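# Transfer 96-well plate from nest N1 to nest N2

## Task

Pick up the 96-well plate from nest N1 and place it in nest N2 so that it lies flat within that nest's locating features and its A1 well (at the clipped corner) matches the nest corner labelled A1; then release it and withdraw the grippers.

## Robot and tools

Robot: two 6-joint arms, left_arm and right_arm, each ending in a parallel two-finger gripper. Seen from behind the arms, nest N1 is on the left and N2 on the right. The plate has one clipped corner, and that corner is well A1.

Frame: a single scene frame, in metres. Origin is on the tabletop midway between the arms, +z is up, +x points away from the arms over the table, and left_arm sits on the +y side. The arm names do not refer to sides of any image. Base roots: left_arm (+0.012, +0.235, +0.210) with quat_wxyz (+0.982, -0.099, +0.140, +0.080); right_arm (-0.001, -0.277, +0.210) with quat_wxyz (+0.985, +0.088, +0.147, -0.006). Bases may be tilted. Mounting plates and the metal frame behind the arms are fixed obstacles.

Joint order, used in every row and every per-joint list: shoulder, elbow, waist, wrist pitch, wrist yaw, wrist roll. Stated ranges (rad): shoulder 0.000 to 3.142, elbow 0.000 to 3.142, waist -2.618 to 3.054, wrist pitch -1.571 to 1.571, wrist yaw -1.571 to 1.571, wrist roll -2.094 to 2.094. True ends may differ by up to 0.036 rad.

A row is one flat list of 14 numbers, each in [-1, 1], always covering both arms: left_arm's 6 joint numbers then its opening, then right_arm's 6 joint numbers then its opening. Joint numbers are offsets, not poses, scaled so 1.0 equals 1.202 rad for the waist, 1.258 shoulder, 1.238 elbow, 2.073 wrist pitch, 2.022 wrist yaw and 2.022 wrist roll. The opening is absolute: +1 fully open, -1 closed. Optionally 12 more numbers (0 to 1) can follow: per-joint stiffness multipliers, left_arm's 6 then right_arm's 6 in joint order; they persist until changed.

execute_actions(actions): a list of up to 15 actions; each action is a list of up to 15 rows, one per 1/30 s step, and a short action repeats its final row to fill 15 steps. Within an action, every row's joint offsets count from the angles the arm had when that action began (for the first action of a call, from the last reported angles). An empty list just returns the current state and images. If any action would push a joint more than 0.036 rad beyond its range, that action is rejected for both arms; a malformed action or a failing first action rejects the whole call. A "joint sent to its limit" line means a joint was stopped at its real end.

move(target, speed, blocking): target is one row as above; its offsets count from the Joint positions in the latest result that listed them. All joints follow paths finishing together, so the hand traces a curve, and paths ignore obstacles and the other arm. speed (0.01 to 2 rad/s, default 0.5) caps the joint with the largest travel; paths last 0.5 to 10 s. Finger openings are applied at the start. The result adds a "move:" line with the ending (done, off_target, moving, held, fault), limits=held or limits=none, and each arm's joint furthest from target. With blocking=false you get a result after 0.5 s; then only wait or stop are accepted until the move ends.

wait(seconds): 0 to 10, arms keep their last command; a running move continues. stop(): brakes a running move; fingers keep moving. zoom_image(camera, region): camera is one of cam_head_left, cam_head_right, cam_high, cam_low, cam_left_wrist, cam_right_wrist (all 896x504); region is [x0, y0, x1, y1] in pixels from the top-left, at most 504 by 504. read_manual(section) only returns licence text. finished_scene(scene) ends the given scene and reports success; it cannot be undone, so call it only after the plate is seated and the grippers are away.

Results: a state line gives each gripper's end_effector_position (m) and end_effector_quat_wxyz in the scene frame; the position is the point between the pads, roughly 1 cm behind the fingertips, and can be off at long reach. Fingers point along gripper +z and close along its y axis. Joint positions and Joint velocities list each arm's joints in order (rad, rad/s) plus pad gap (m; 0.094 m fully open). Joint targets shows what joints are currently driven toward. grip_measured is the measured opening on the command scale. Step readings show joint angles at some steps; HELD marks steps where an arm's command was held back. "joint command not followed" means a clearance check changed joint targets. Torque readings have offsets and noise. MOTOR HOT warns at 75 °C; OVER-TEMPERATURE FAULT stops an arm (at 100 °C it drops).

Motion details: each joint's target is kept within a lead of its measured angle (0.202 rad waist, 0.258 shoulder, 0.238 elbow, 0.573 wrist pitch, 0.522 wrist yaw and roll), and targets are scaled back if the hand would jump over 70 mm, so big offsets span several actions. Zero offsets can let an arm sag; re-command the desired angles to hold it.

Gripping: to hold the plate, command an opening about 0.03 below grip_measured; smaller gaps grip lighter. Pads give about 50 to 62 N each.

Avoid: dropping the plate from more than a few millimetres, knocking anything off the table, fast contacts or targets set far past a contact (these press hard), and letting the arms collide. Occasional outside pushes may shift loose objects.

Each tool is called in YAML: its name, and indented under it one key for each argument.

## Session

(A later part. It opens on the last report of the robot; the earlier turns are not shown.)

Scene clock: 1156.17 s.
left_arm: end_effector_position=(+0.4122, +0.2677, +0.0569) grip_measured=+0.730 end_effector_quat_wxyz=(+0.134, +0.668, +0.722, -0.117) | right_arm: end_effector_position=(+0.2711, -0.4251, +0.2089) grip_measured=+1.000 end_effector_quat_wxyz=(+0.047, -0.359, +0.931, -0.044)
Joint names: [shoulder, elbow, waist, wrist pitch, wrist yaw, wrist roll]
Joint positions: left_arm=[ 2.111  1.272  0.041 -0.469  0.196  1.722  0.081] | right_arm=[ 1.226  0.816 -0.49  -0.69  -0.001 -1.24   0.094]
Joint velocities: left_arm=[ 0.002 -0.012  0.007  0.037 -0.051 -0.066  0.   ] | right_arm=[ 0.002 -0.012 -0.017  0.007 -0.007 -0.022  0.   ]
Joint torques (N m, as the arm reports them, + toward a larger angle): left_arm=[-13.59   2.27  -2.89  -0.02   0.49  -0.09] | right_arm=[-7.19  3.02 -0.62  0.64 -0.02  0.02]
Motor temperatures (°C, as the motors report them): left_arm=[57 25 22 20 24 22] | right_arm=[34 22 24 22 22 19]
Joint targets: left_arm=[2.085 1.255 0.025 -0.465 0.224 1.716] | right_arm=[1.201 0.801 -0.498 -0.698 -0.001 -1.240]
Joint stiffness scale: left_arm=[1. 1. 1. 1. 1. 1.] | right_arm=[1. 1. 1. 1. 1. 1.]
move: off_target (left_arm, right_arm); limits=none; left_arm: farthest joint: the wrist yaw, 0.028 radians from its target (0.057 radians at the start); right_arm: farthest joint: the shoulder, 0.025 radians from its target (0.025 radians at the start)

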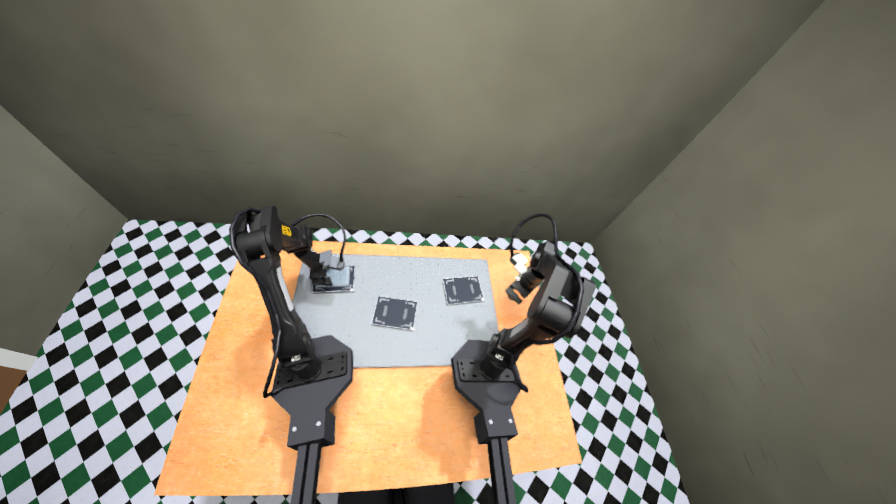

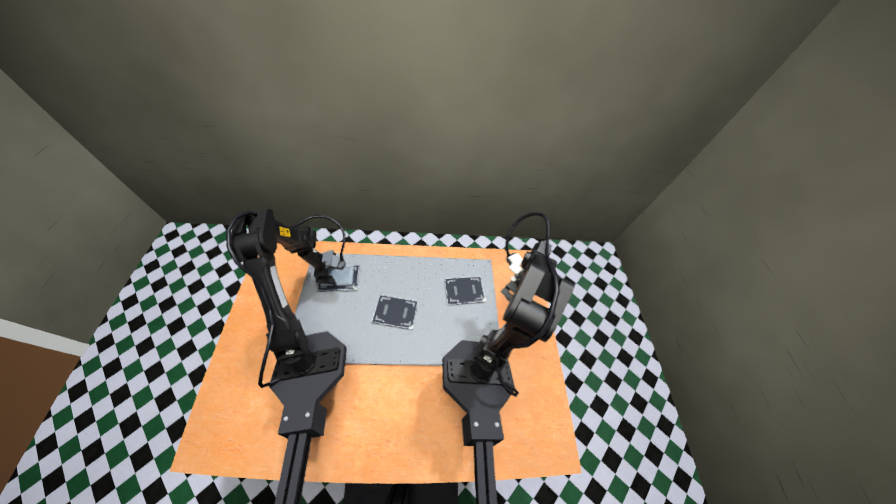

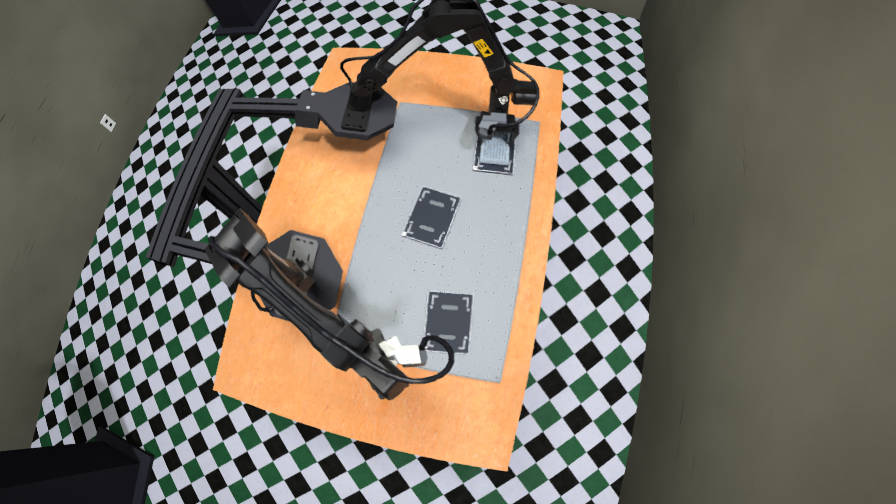

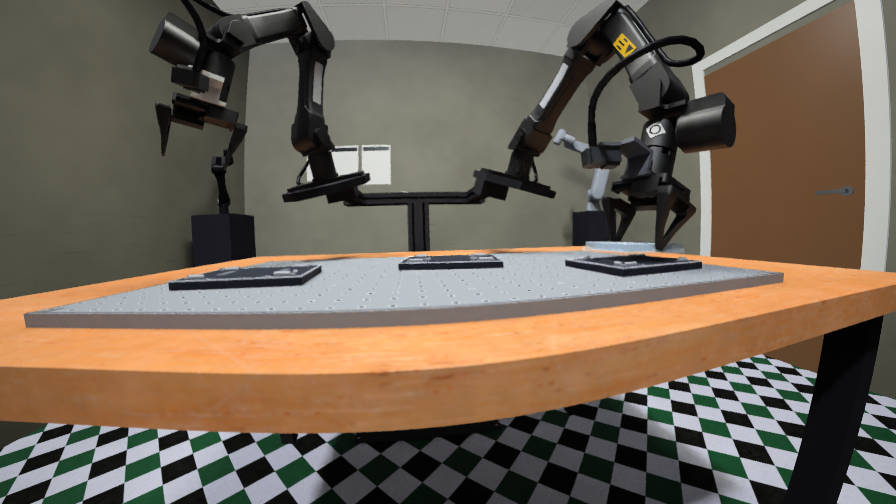

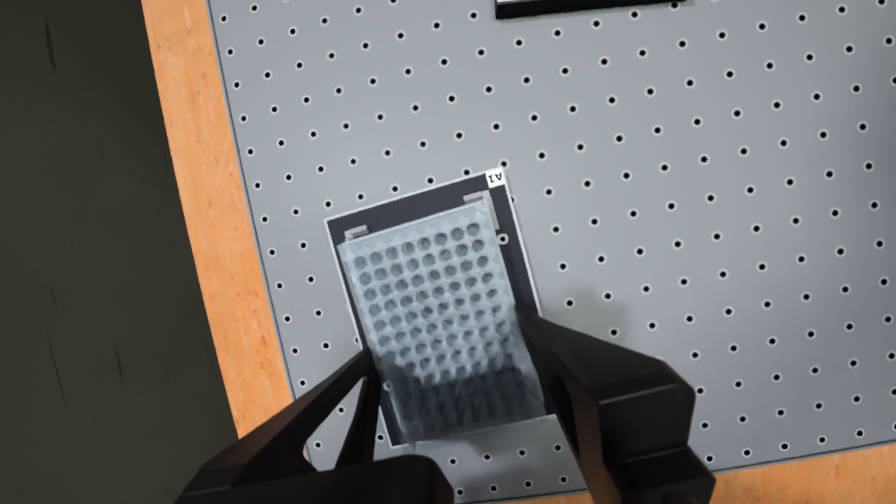

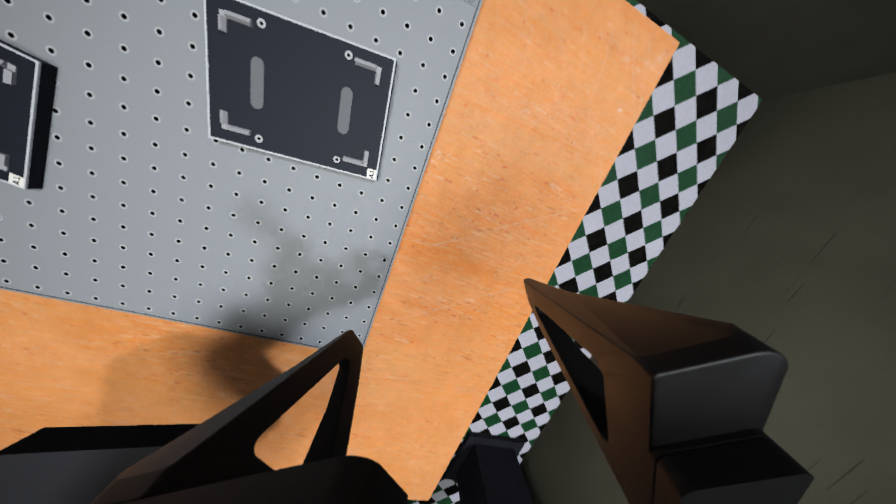

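move:
  target: [0.022,-0.0137,-0.0133,0.013,0.0138,-0.003,0.685,-0.02,-0.012,-0.007,-0.004,0,0,1]
  speed: 0.03

zoom_image:
  camera: "cam_left_wrist"
  region: [300,140,580,340]

zoom_image:
  camera: "cam_low"
  region: [560,225,720,290]

Scene clock: 1171.90 s.
left_arm: end_effector_position=(+0.4116, +0.2664, +0.0503) grip_measured=+0.730 end_effector_quat_wxyz=(+0.134, +0.668, +0.722, -0.118) | right_arm: end_effector_position=(+0.2711, -0.4251, +0.2089) grip_measured=+1.000 end_effector_quat_wxyz=(+0.047, -0.359, +0.931, -0.044)
Joint names: [shoulder, elbow, waist, wrist pitch, wrist yaw, wrist roll]
Joint positions: left_arm=[ 2.13   1.272  0.041 -0.452  0.196  1.722  0.081] | right_arm=[ 1.226  0.816 -0.49  -0.69  -0.001 -1.24   0.094]
Joint velocities: left_arm=[-0.002 -0.007  0.017 -0.051 -0.051  0.007 -0.001] | right_arm=[-0.032 -0.012 -0.002 -0.051 -0.066  0.007  0.   ]
Joint torques (N m, as the arm reports them, + toward a larger angle): left_arm=[-10.74   2.18  -2.96   0.02   0.49  -0.1 ] | right_arm=[-7.15  3.02 -0.6   0.63 -0.01  0.03]
Motor temperatures (°C, as the motors report them): left_arm=[58 25 22 20 24 22] | right_arm=[34 22 24 22 22 19]
Joint targets: left_arm=[2.139 1.255 0.025 -0.442 0.224 1.716] | right_arm=[1.201 0.801 -0.498 -0.698 -0.001 -1.240]
Joint stiffness scale: left_arm=[1. 1. 1. 1. 1. 1.] | right_arm=[1. 1. 1. 1. 1. 1.]
move: off_target (left_arm, right_arm); limits=none; left_arm: farthest joint: the wrist yaw, 0.028 radians from its target (0.028 radians at the start); right_arm: farthest joint: the shoulder, 0.025 radians from its target (0.025 radians at the start)

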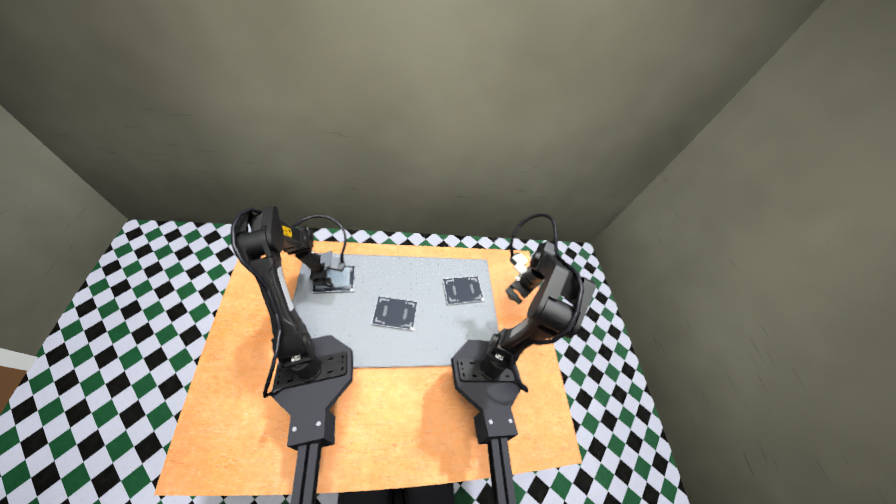

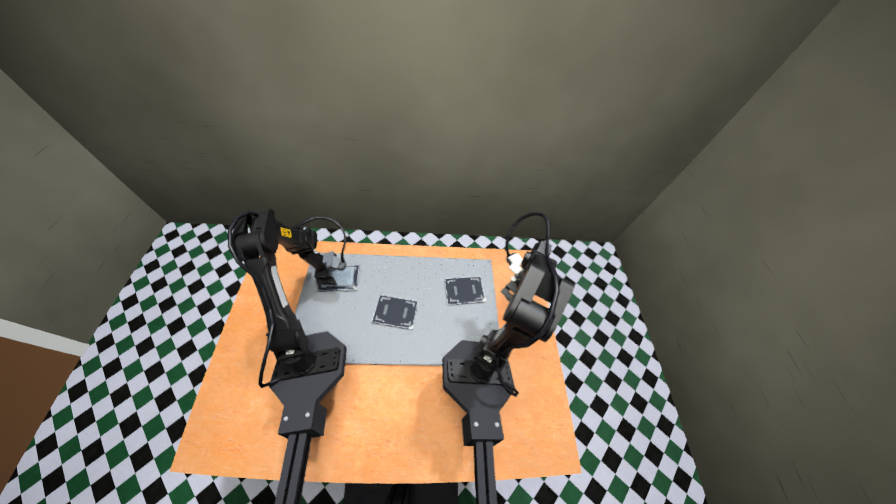

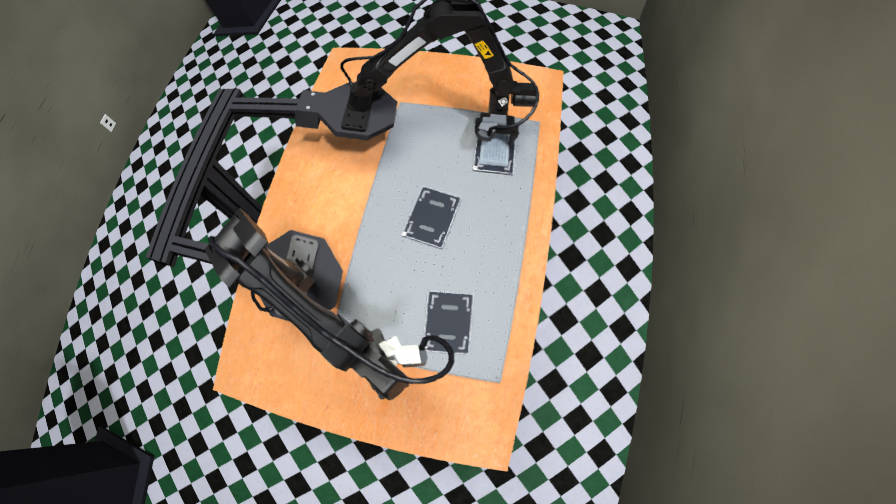

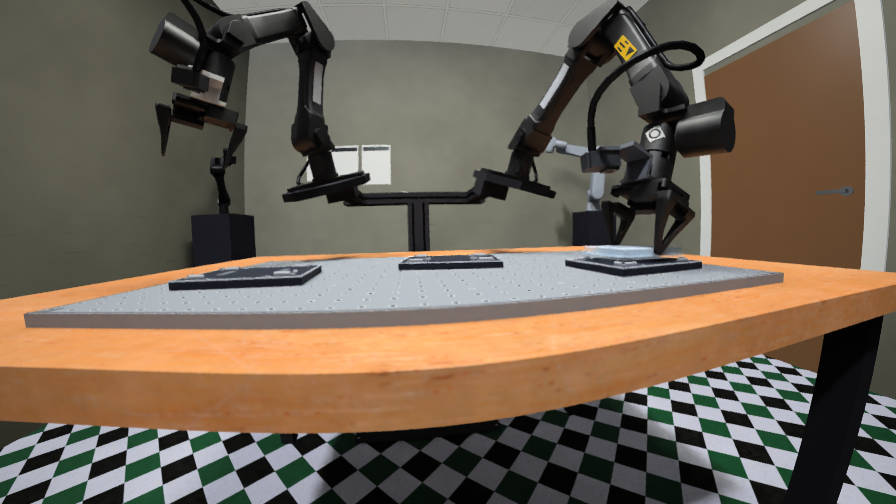

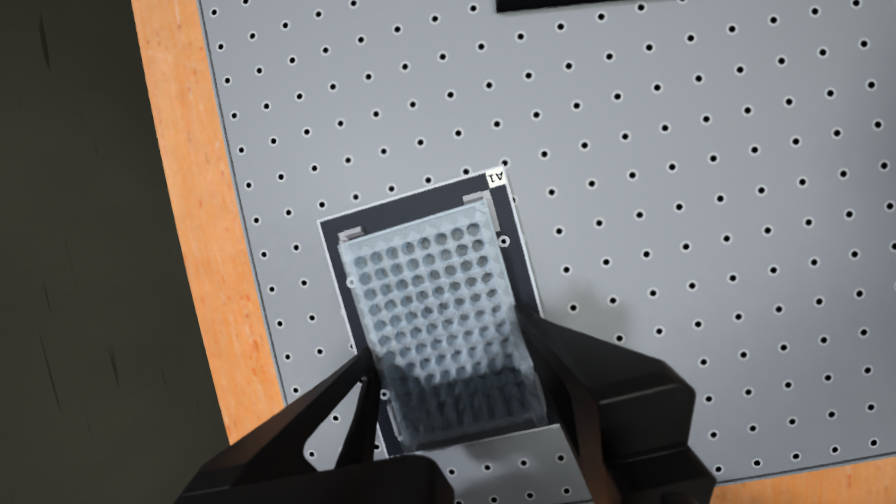

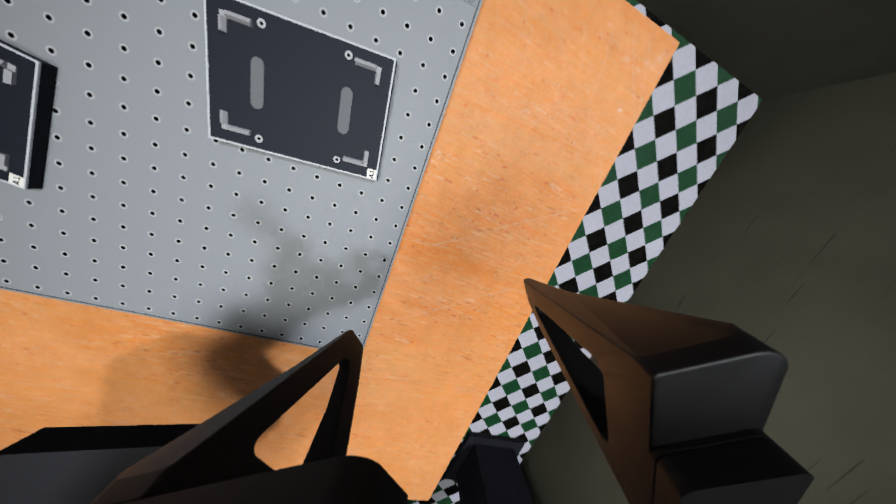

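Region (300, 140, 580, 340) of cam_left_wrist's 896x504 image, scaled by 1.800, with more detail than that image has; it fills the top 360 rows of this view, and the rest is white.

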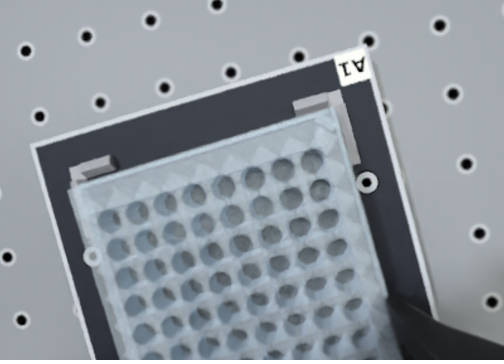

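Region (560, 225, 720, 290) of cam_low's 896x504 image, scaled by 3.150, with more detail than that image has; it fills the top 205 rows of this view, and the rest is white.

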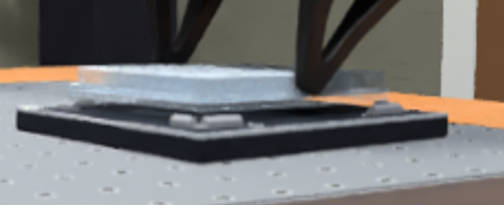

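zoom_image:
  camera: "cam_left_wrist"
  region: [360,330,580,480]

zoom_image:
  camera: "cam_low"
  region: [570,240,710,280]

zoom_image:
  camera: "cam_high"
  region: [455,95,545,185]

Region (360, 330, 580, 480) of cam_left_wrist's 896x504 image, scaled by 2.291, with more detail than that image has; it fills the top 344 rows of this view, and the rest is white.

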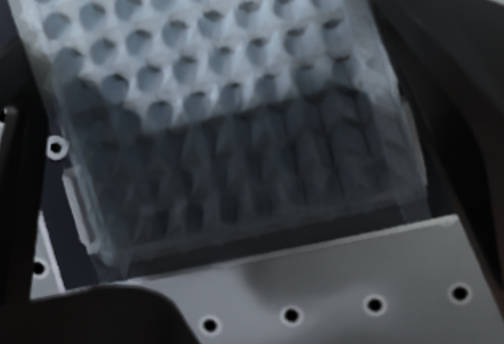

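Region (570, 240, 710, 280) of cam_low's 896x504 image, scaled by 3.600, with more detail than that image has; it fills the top 144 rows of this view, and the rest is white.

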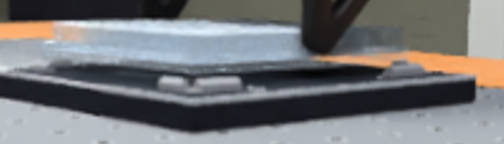

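Region (455, 95, 545, 185) of cam_high's 896x504 image, scaled by 5.600, with more detail than that image has.

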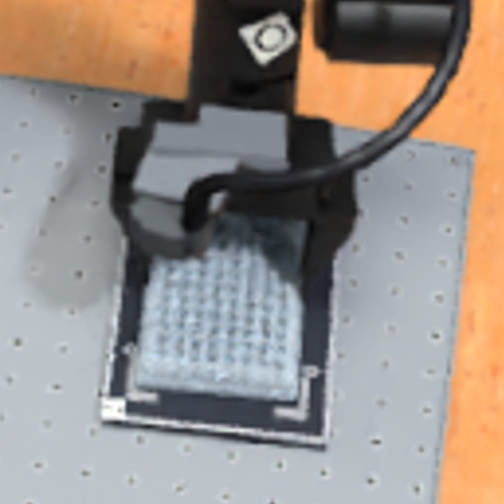

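move:
  target: [0.0163,-0.0137,-0.0133,0.013,0.0138,-0.003,0.685,-0.02,-0.012,-0.007,-0.004,0,0,1]
  speed: 0.03

zoom_image:
  camera: "cam_left_wrist"
  region: [300,140,580,340]

zoom_image:
  camera: "cam_low"
  region: [570,240,710,280]

Scene clock: 1231.40 s.
left_arm: end_effector_position=(+0.4119, +0.2662, +0.0487) grip_measured=+0.730 end_effector_quat_wxyz=(+0.134, +0.667, +0.723, -0.117) | right_arm: end_effector_position=(+0.2711, -0.4251, +0.2089) grip_measured=+1.000 end_effector_quat_wxyz=(+0.047, -0.359, +0.931, -0.044)
Joint names: [shoulder, elbow, waist, wrist pitch, wrist yaw, wrist roll]
Joint positions: left_arm=[ 2.134  1.272  0.041 -0.446  0.196  1.72   0.081] | right_arm=[ 1.226  0.816 -0.49  -0.69  -0.001 -1.24   0.094]
Joint velocities: left_arm=[ 0.012  0.007 -0.002 -0.007 -0.007  0.022  0.   ] | right_arm=[ 0.012 -0.007  0.007 -0.022 -0.007  0.022  0.   ]
Joint torques (N m, as the arm reports them, + toward a larger angle): left_arm=[-10.14   2.18  -2.97   0.13   0.5   -0.08] | right_arm=[-7.15  3.03 -0.6   0.64 -0.02  0.01]
Motor temperatures (°C, as the motors report them): left_arm=[53 25 22 20 24 22] | right_arm=[33 22 23 22 22 19]
Joint targets: left_arm=[2.150 1.255 0.025 -0.425 0.224 1.716] | right_arm=[1.201 0.801 -0.498 -0.698 -0.001 -1.240]
Joint stiffness scale: left_arm=[1. 1. 1. 1. 1. 1.] | right_arm=[1. 1. 1. 1. 1. 1.]
move: off_target (left_arm, right_arm); limits=none; left_arm: farthest joint: the wrist yaw, 0.028 radians from its target (0.028 radians at the start); right_arm: farthest joint: the shoulder, 0.025 radians from its target (0.025 radians at the start)

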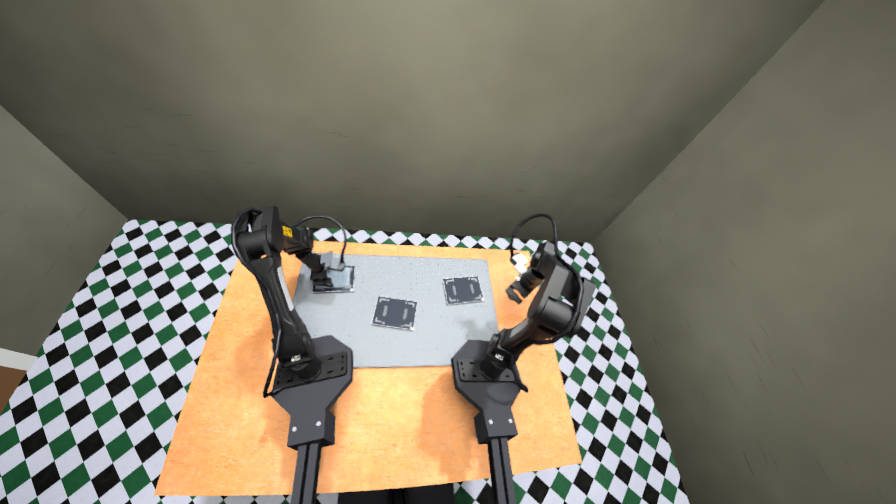

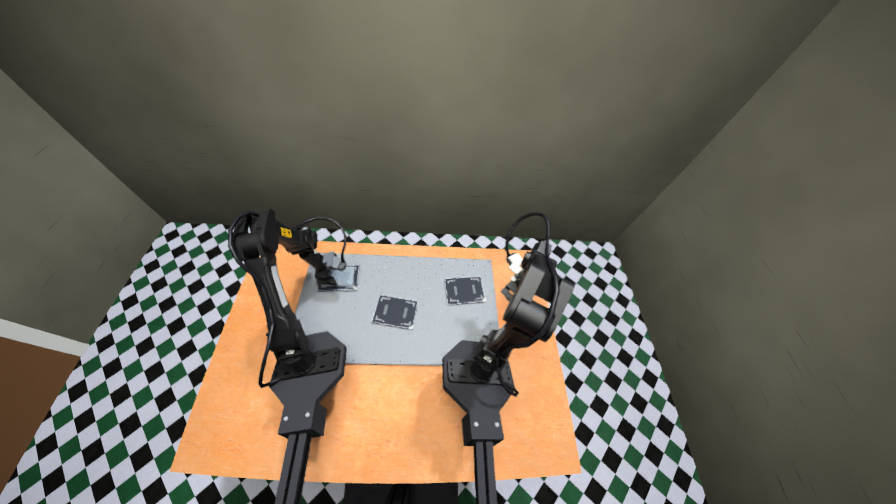

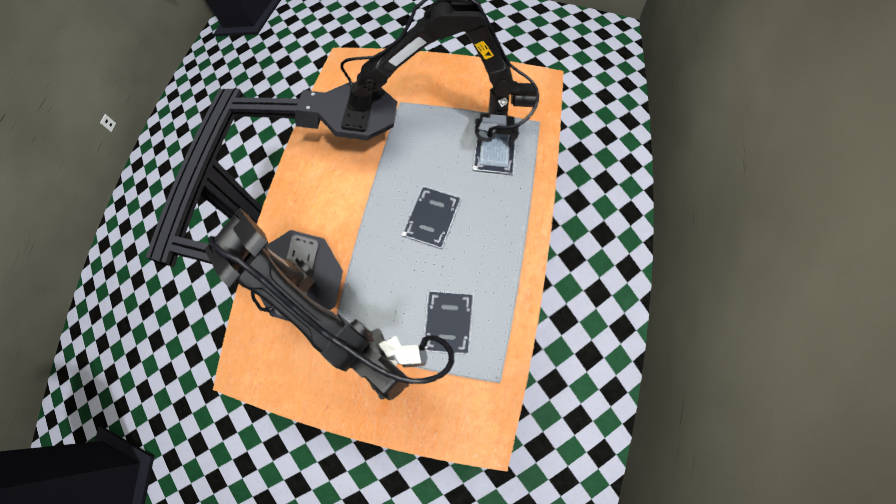

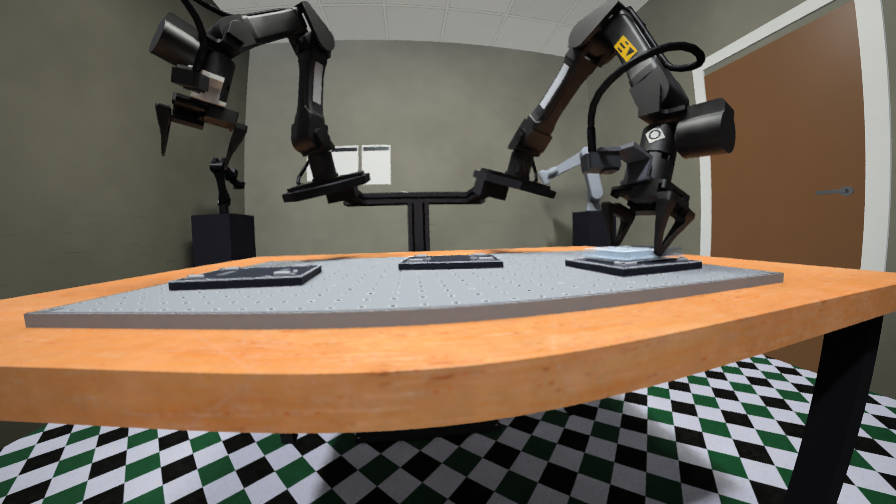

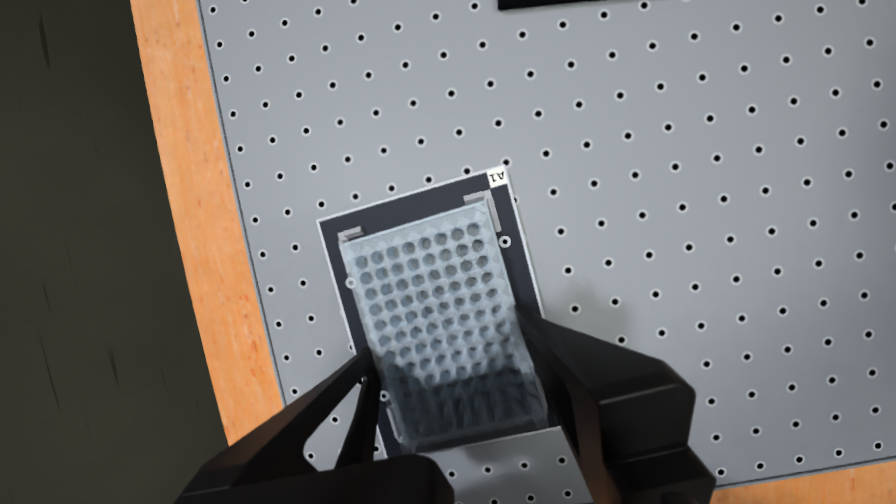

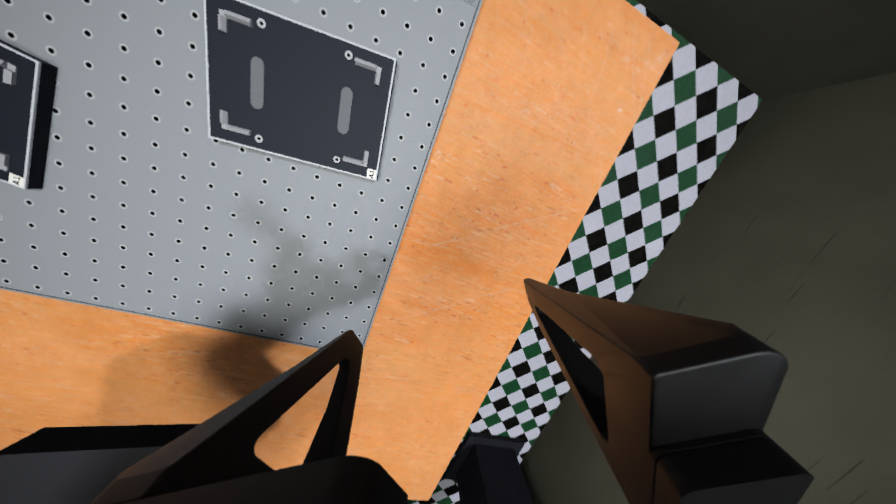

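Region (300, 140, 580, 340) of cam_left_wrist's 896x504 image, scaled by 1.800, with more detail than that image has; it fills the top 360 rows of this view, and the rest is white.

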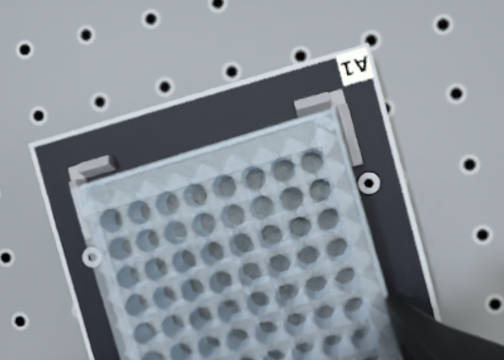

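Region (570, 240, 710, 280) of cam_low's 896x504 image, scaled by 3.600, with more detail than that image has; it fills the top 144 rows of this view, and the rest is white.

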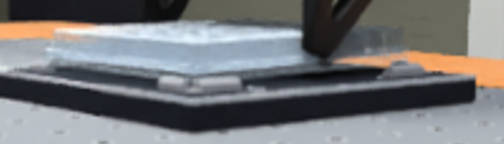

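zoom_image:
  camera: "cam_low"
  region: [575,240,655,275]

zoom_image:
  camera: "cam_low"
  region: [635,240,715,275]

zoom_image:
  camera: "cam_high"
  region: [465,120,535,185]

Region (575, 240, 655, 275) of cam_low's 896x504 image, scaled by 6.300, with more detail than that image has; it fills the top 220 rows of this view, and the rest is white.

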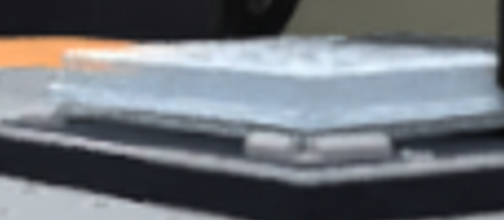

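Region (635, 240, 715, 275) of cam_low's 896x504 image, scaled by 6.300, with more detail than that image has; it fills the top 220 rows of this view, and the rest is white.

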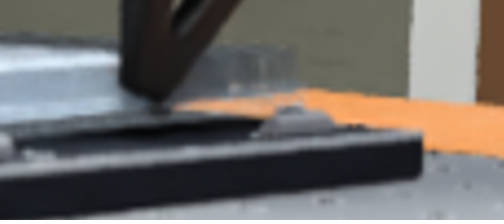

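Region (465, 120, 535, 185) of cam_high's 896x504 image, scaled by 7.200, with more detail than that image has; it fills the top 468 rows of this view, and the rest is white.

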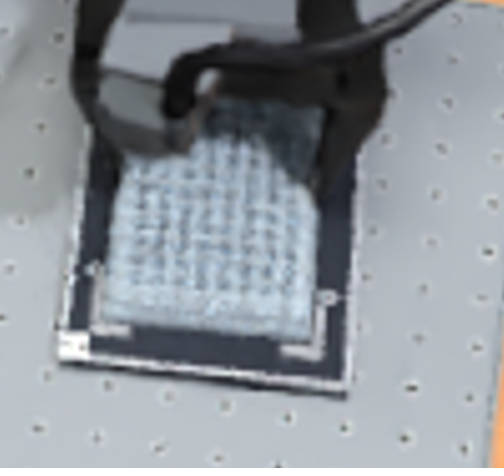

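zoom_image:
  camera: "cam_head_left"
  region: [300,250,370,300]

zoom_image:
  camera: "cam_left_wrist"
  region: [320,180,420,260]

zoom_image:
  camera: "cam_left_wrist"
  region: [440,170,540,260]

Region (300, 250, 370, 300) of cam_head_left's 896x504 image, scaled by 7.200, with more detail than that image has; it fills the top 360 rows of this view, and the rest is white.

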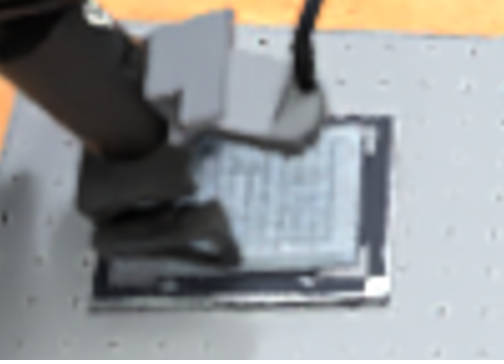

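Region (320, 180, 420, 260) of cam_left_wrist's 896x504 image, scaled by 5.040, with more detail than that image has; it fills the top 403 rows of this view, and the rest is white.

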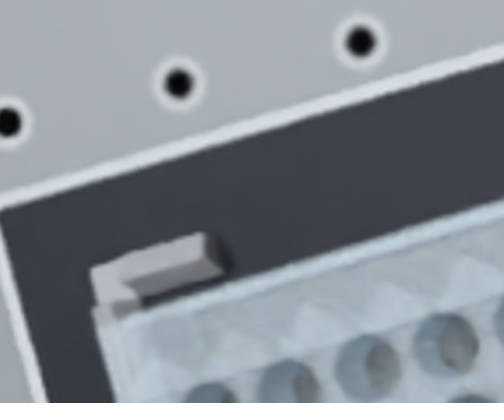

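Region (440, 170, 540, 260) of cam_left_wrist's 896x504 image, scaled by 5.040, with more detail than that image has; it fills the top 454 rows of this view, and the rest is white.

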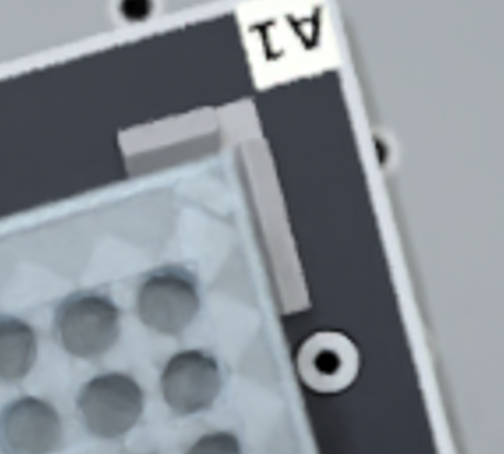

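execute_actions:
  actions:
    - [[0.0135,-0.0137,-0.0133,0.010,0.0138,-0.002,0.685,-0.02,-0.012,-0.007,-0.004,0,0,1],[0.014,-0.0137,-0.0133,0.010,0.0138,-0.002,0.685,-0.02,-0.012,-0.007,-0.004,0,0,1],[0.0145,-0.0137,-0.0133,0.010,0.0138,-0.002,0.685,-0.02,-0.012,-0.007,-0.004,0,0,1],[0.015,-0.0137,-0.0133,0.010,0.0138,-0.002,0.685,-0.02,-0.012,-0.007,-0.004,0,0,1],[0.0155,-0.0137,-0.0133,0.010,0.0138,-0.002,0.685,-0.02,-0.012,-0.007,-0.004,0,0,1],[0.016,-0.0137,-0.0133,0.010,0.0138,-0.002,0.685,-0.02,-0.012,-0.007,-0.004,0,0,1],[0.0165,-0.0137,-0.0133,0.010,0.0138,-0.002,0.685,-0.02,-0.012,-0.007,-0.004,0,0,1],[0.017,-0.0137,-0.0133,0.010,0.0138,-0.002,0.685,-0.02,-0.012,-0.007,-0.004,0,0,1],[0.0175,-0.0137,-0.0133,0.010,0.0138,-0.002,0.685,-0.02,-0.012,-0.007,-0.004,0,0,1],[0.018,-0.0137,-0.0133,0.010,0.0138,-0.002,0.685,-0.02,-0.012,-0.007,-0.004,0,0,1],[0.0185,-0.0137,-0.0133,0.010,0.0138,-0.002,0.685,-0.02,-0.012,-0.007,-0.004,0,0,1],[0.019,-0.0137,-0.0133,0.010,0.0138,-0.002,0.685,-0.02,-0.012,-0.007,-0.004,0,0,1]]

zoom_image:
  camera: "cam_low"
  region: [570,240,710,280]

zoom_image:
  camera: "cam_left_wrist"
  region: [300,140,580,340]

Scene clock: 1306.77 s.
left_arm: end_effector_position=(+0.4119, +0.2662, +0.0487) grip_measured=+0.730 end_effector_quat_wxyz=(+0.134, +0.667, +0.723, -0.117) | right_arm: end_effector_position=(+0.2711, -0.4251, +0.2089) grip_measured=+1.000 end_effector_quat_wxyz=(+0.047, -0.359, +0.931, -0.044)
Joint names: [shoulder, elbow, waist, wrist pitch, wrist yaw, wrist roll]
Joint positions: left_arm=[ 2.134  1.272  0.041 -0.446  0.196  1.72   0.081] | right_arm=[ 1.226  0.816 -0.49  -0.69  -0.001 -1.24   0.094]
Joint velocities: left_arm=[ 0.002 -0.022  0.007  0.037 -0.066  0.022 -0.001] | right_arm=[-0.012  0.002  0.017  0.022 -0.051  0.125  0.   ]
Joint torques (N m, as the arm reports them, + toward a larger angle): left_arm=[-9.49  2.18 -2.97  0.13  0.5  -0.08] | right_arm=[-7.18  3.   -0.59  0.64 -0.01  0.01]
Motor temperatures (°C, as the motors report them): left_arm=[52 24 22 21 24 22] | right_arm=[33 22 23 22 22 19]
Joint targets: left_arm=[2.158 1.255 0.025 -0.425 0.224 1.716] | right_arm=[1.201 0.801 -0.498 -0.698 -0.001 -1.240]
Joint stiffness scale: left_arm=[1. 1. 1. 1. 1. 1.] | right_arm=[1. 1. 1. 1. 1. 1.]
Step readings (joint positions):
0: left_arm=[2.134 1.272 0.041 -0.446 0.196 1.720] | right_arm=[1.226 0.816 -0.490 -0.690 -0.001 -1.240]
1: left_arm=[2.134 1.272 0.041 -0.446 0.196 1.720] | right_arm=[1.226 0.816 -0.490 -0.690 -0.001 -1.240]
2: left_arm=[2.134 1.272 0.041 -0.446 0.196 1.720] | right_arm=[1.226 0.816 -0.490 -0.690 -0.001 -1.240]
4: left_arm=[2.134 1.272 0.041 -0.446 0.196 1.720] | right_arm=[1.226 0.816 -0.490 -0.690 -0.001 -1.240]
8: left_arm=[2.134 1.272 0.041 -0.446 0.196 1.720] | right_arm=[1.226 0.816 -0.490 -0.690 -0.001 -1.240]
15: Joint positions above

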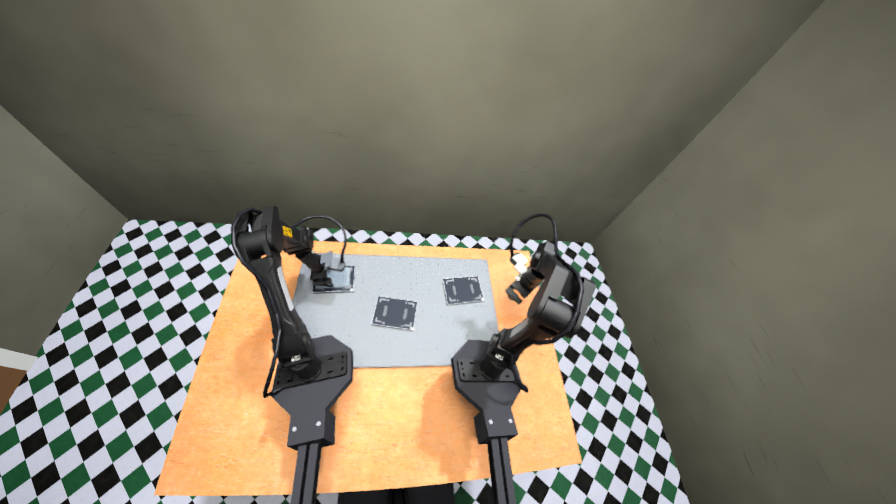

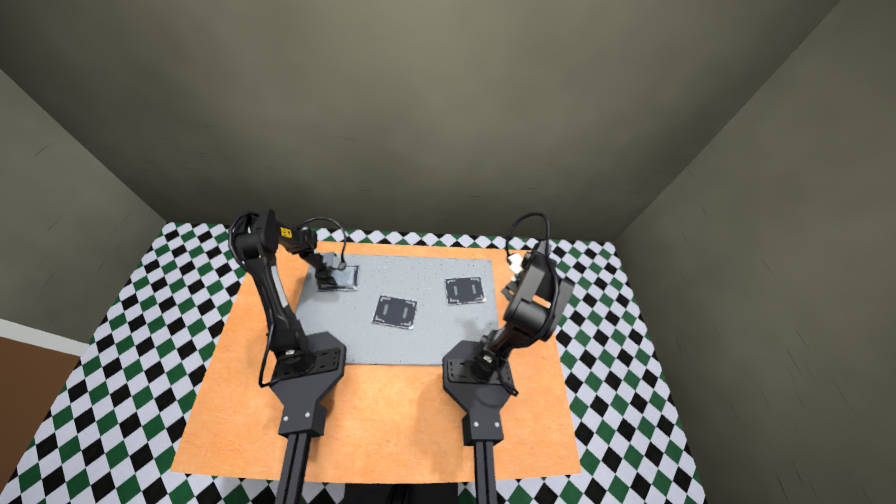

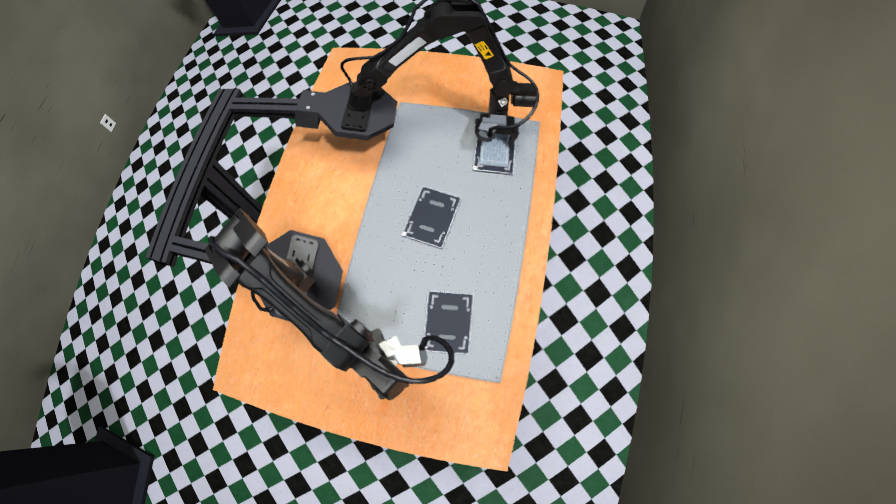

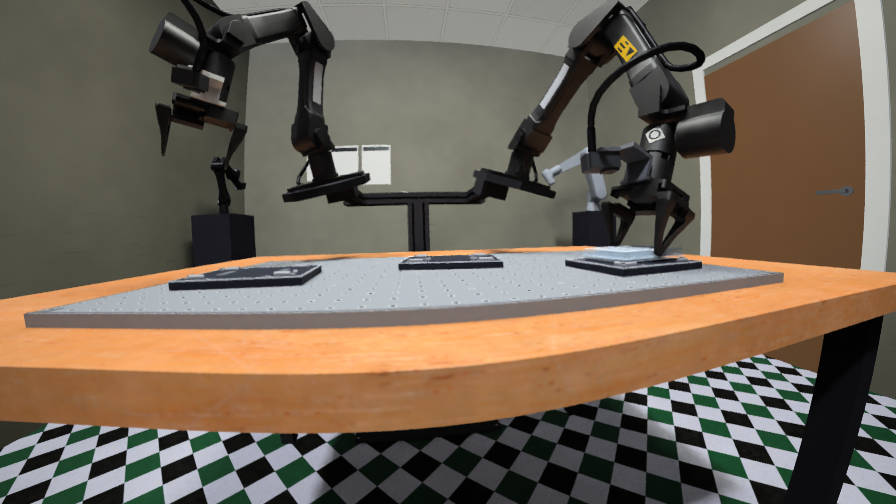

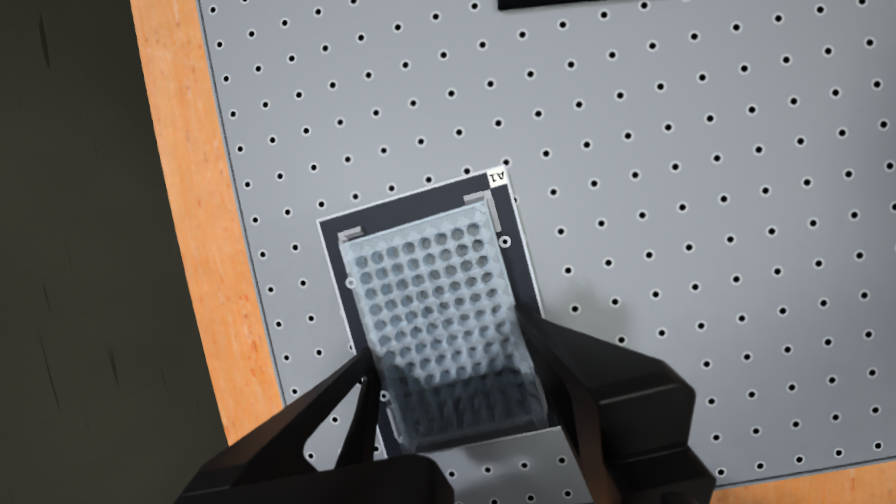

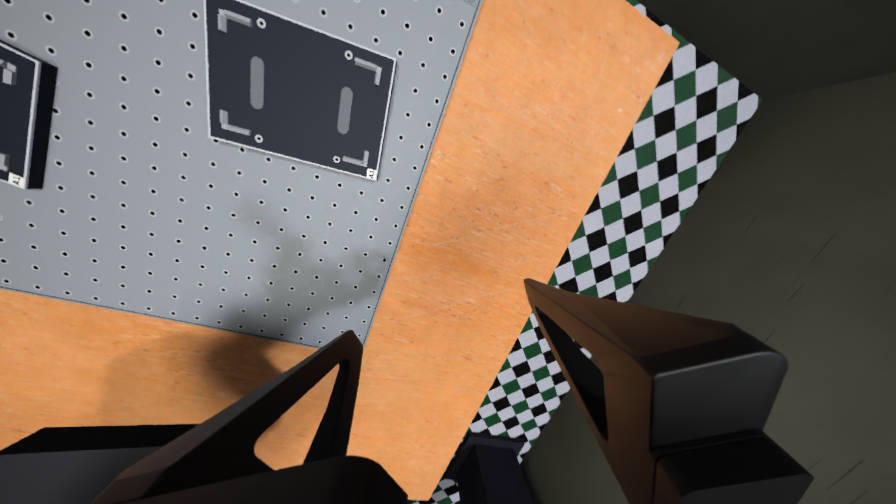

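Region (570, 240, 710, 280) of cam_low's 896x504 image, scaled by 3.600, with more detail than that image has; it fills the top 144 rows of this view, and the rest is white.

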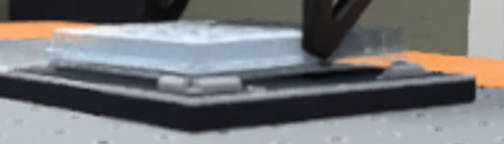

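Region (300, 140, 580, 340) of cam_left_wrist's 896x504 image, scaled by 1.800, with more detail than that image has; it fills the top 360 rows of this view, and the rest is white.

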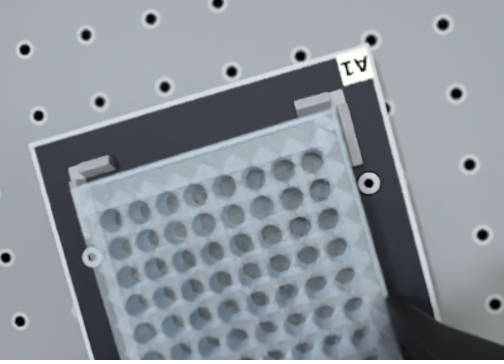

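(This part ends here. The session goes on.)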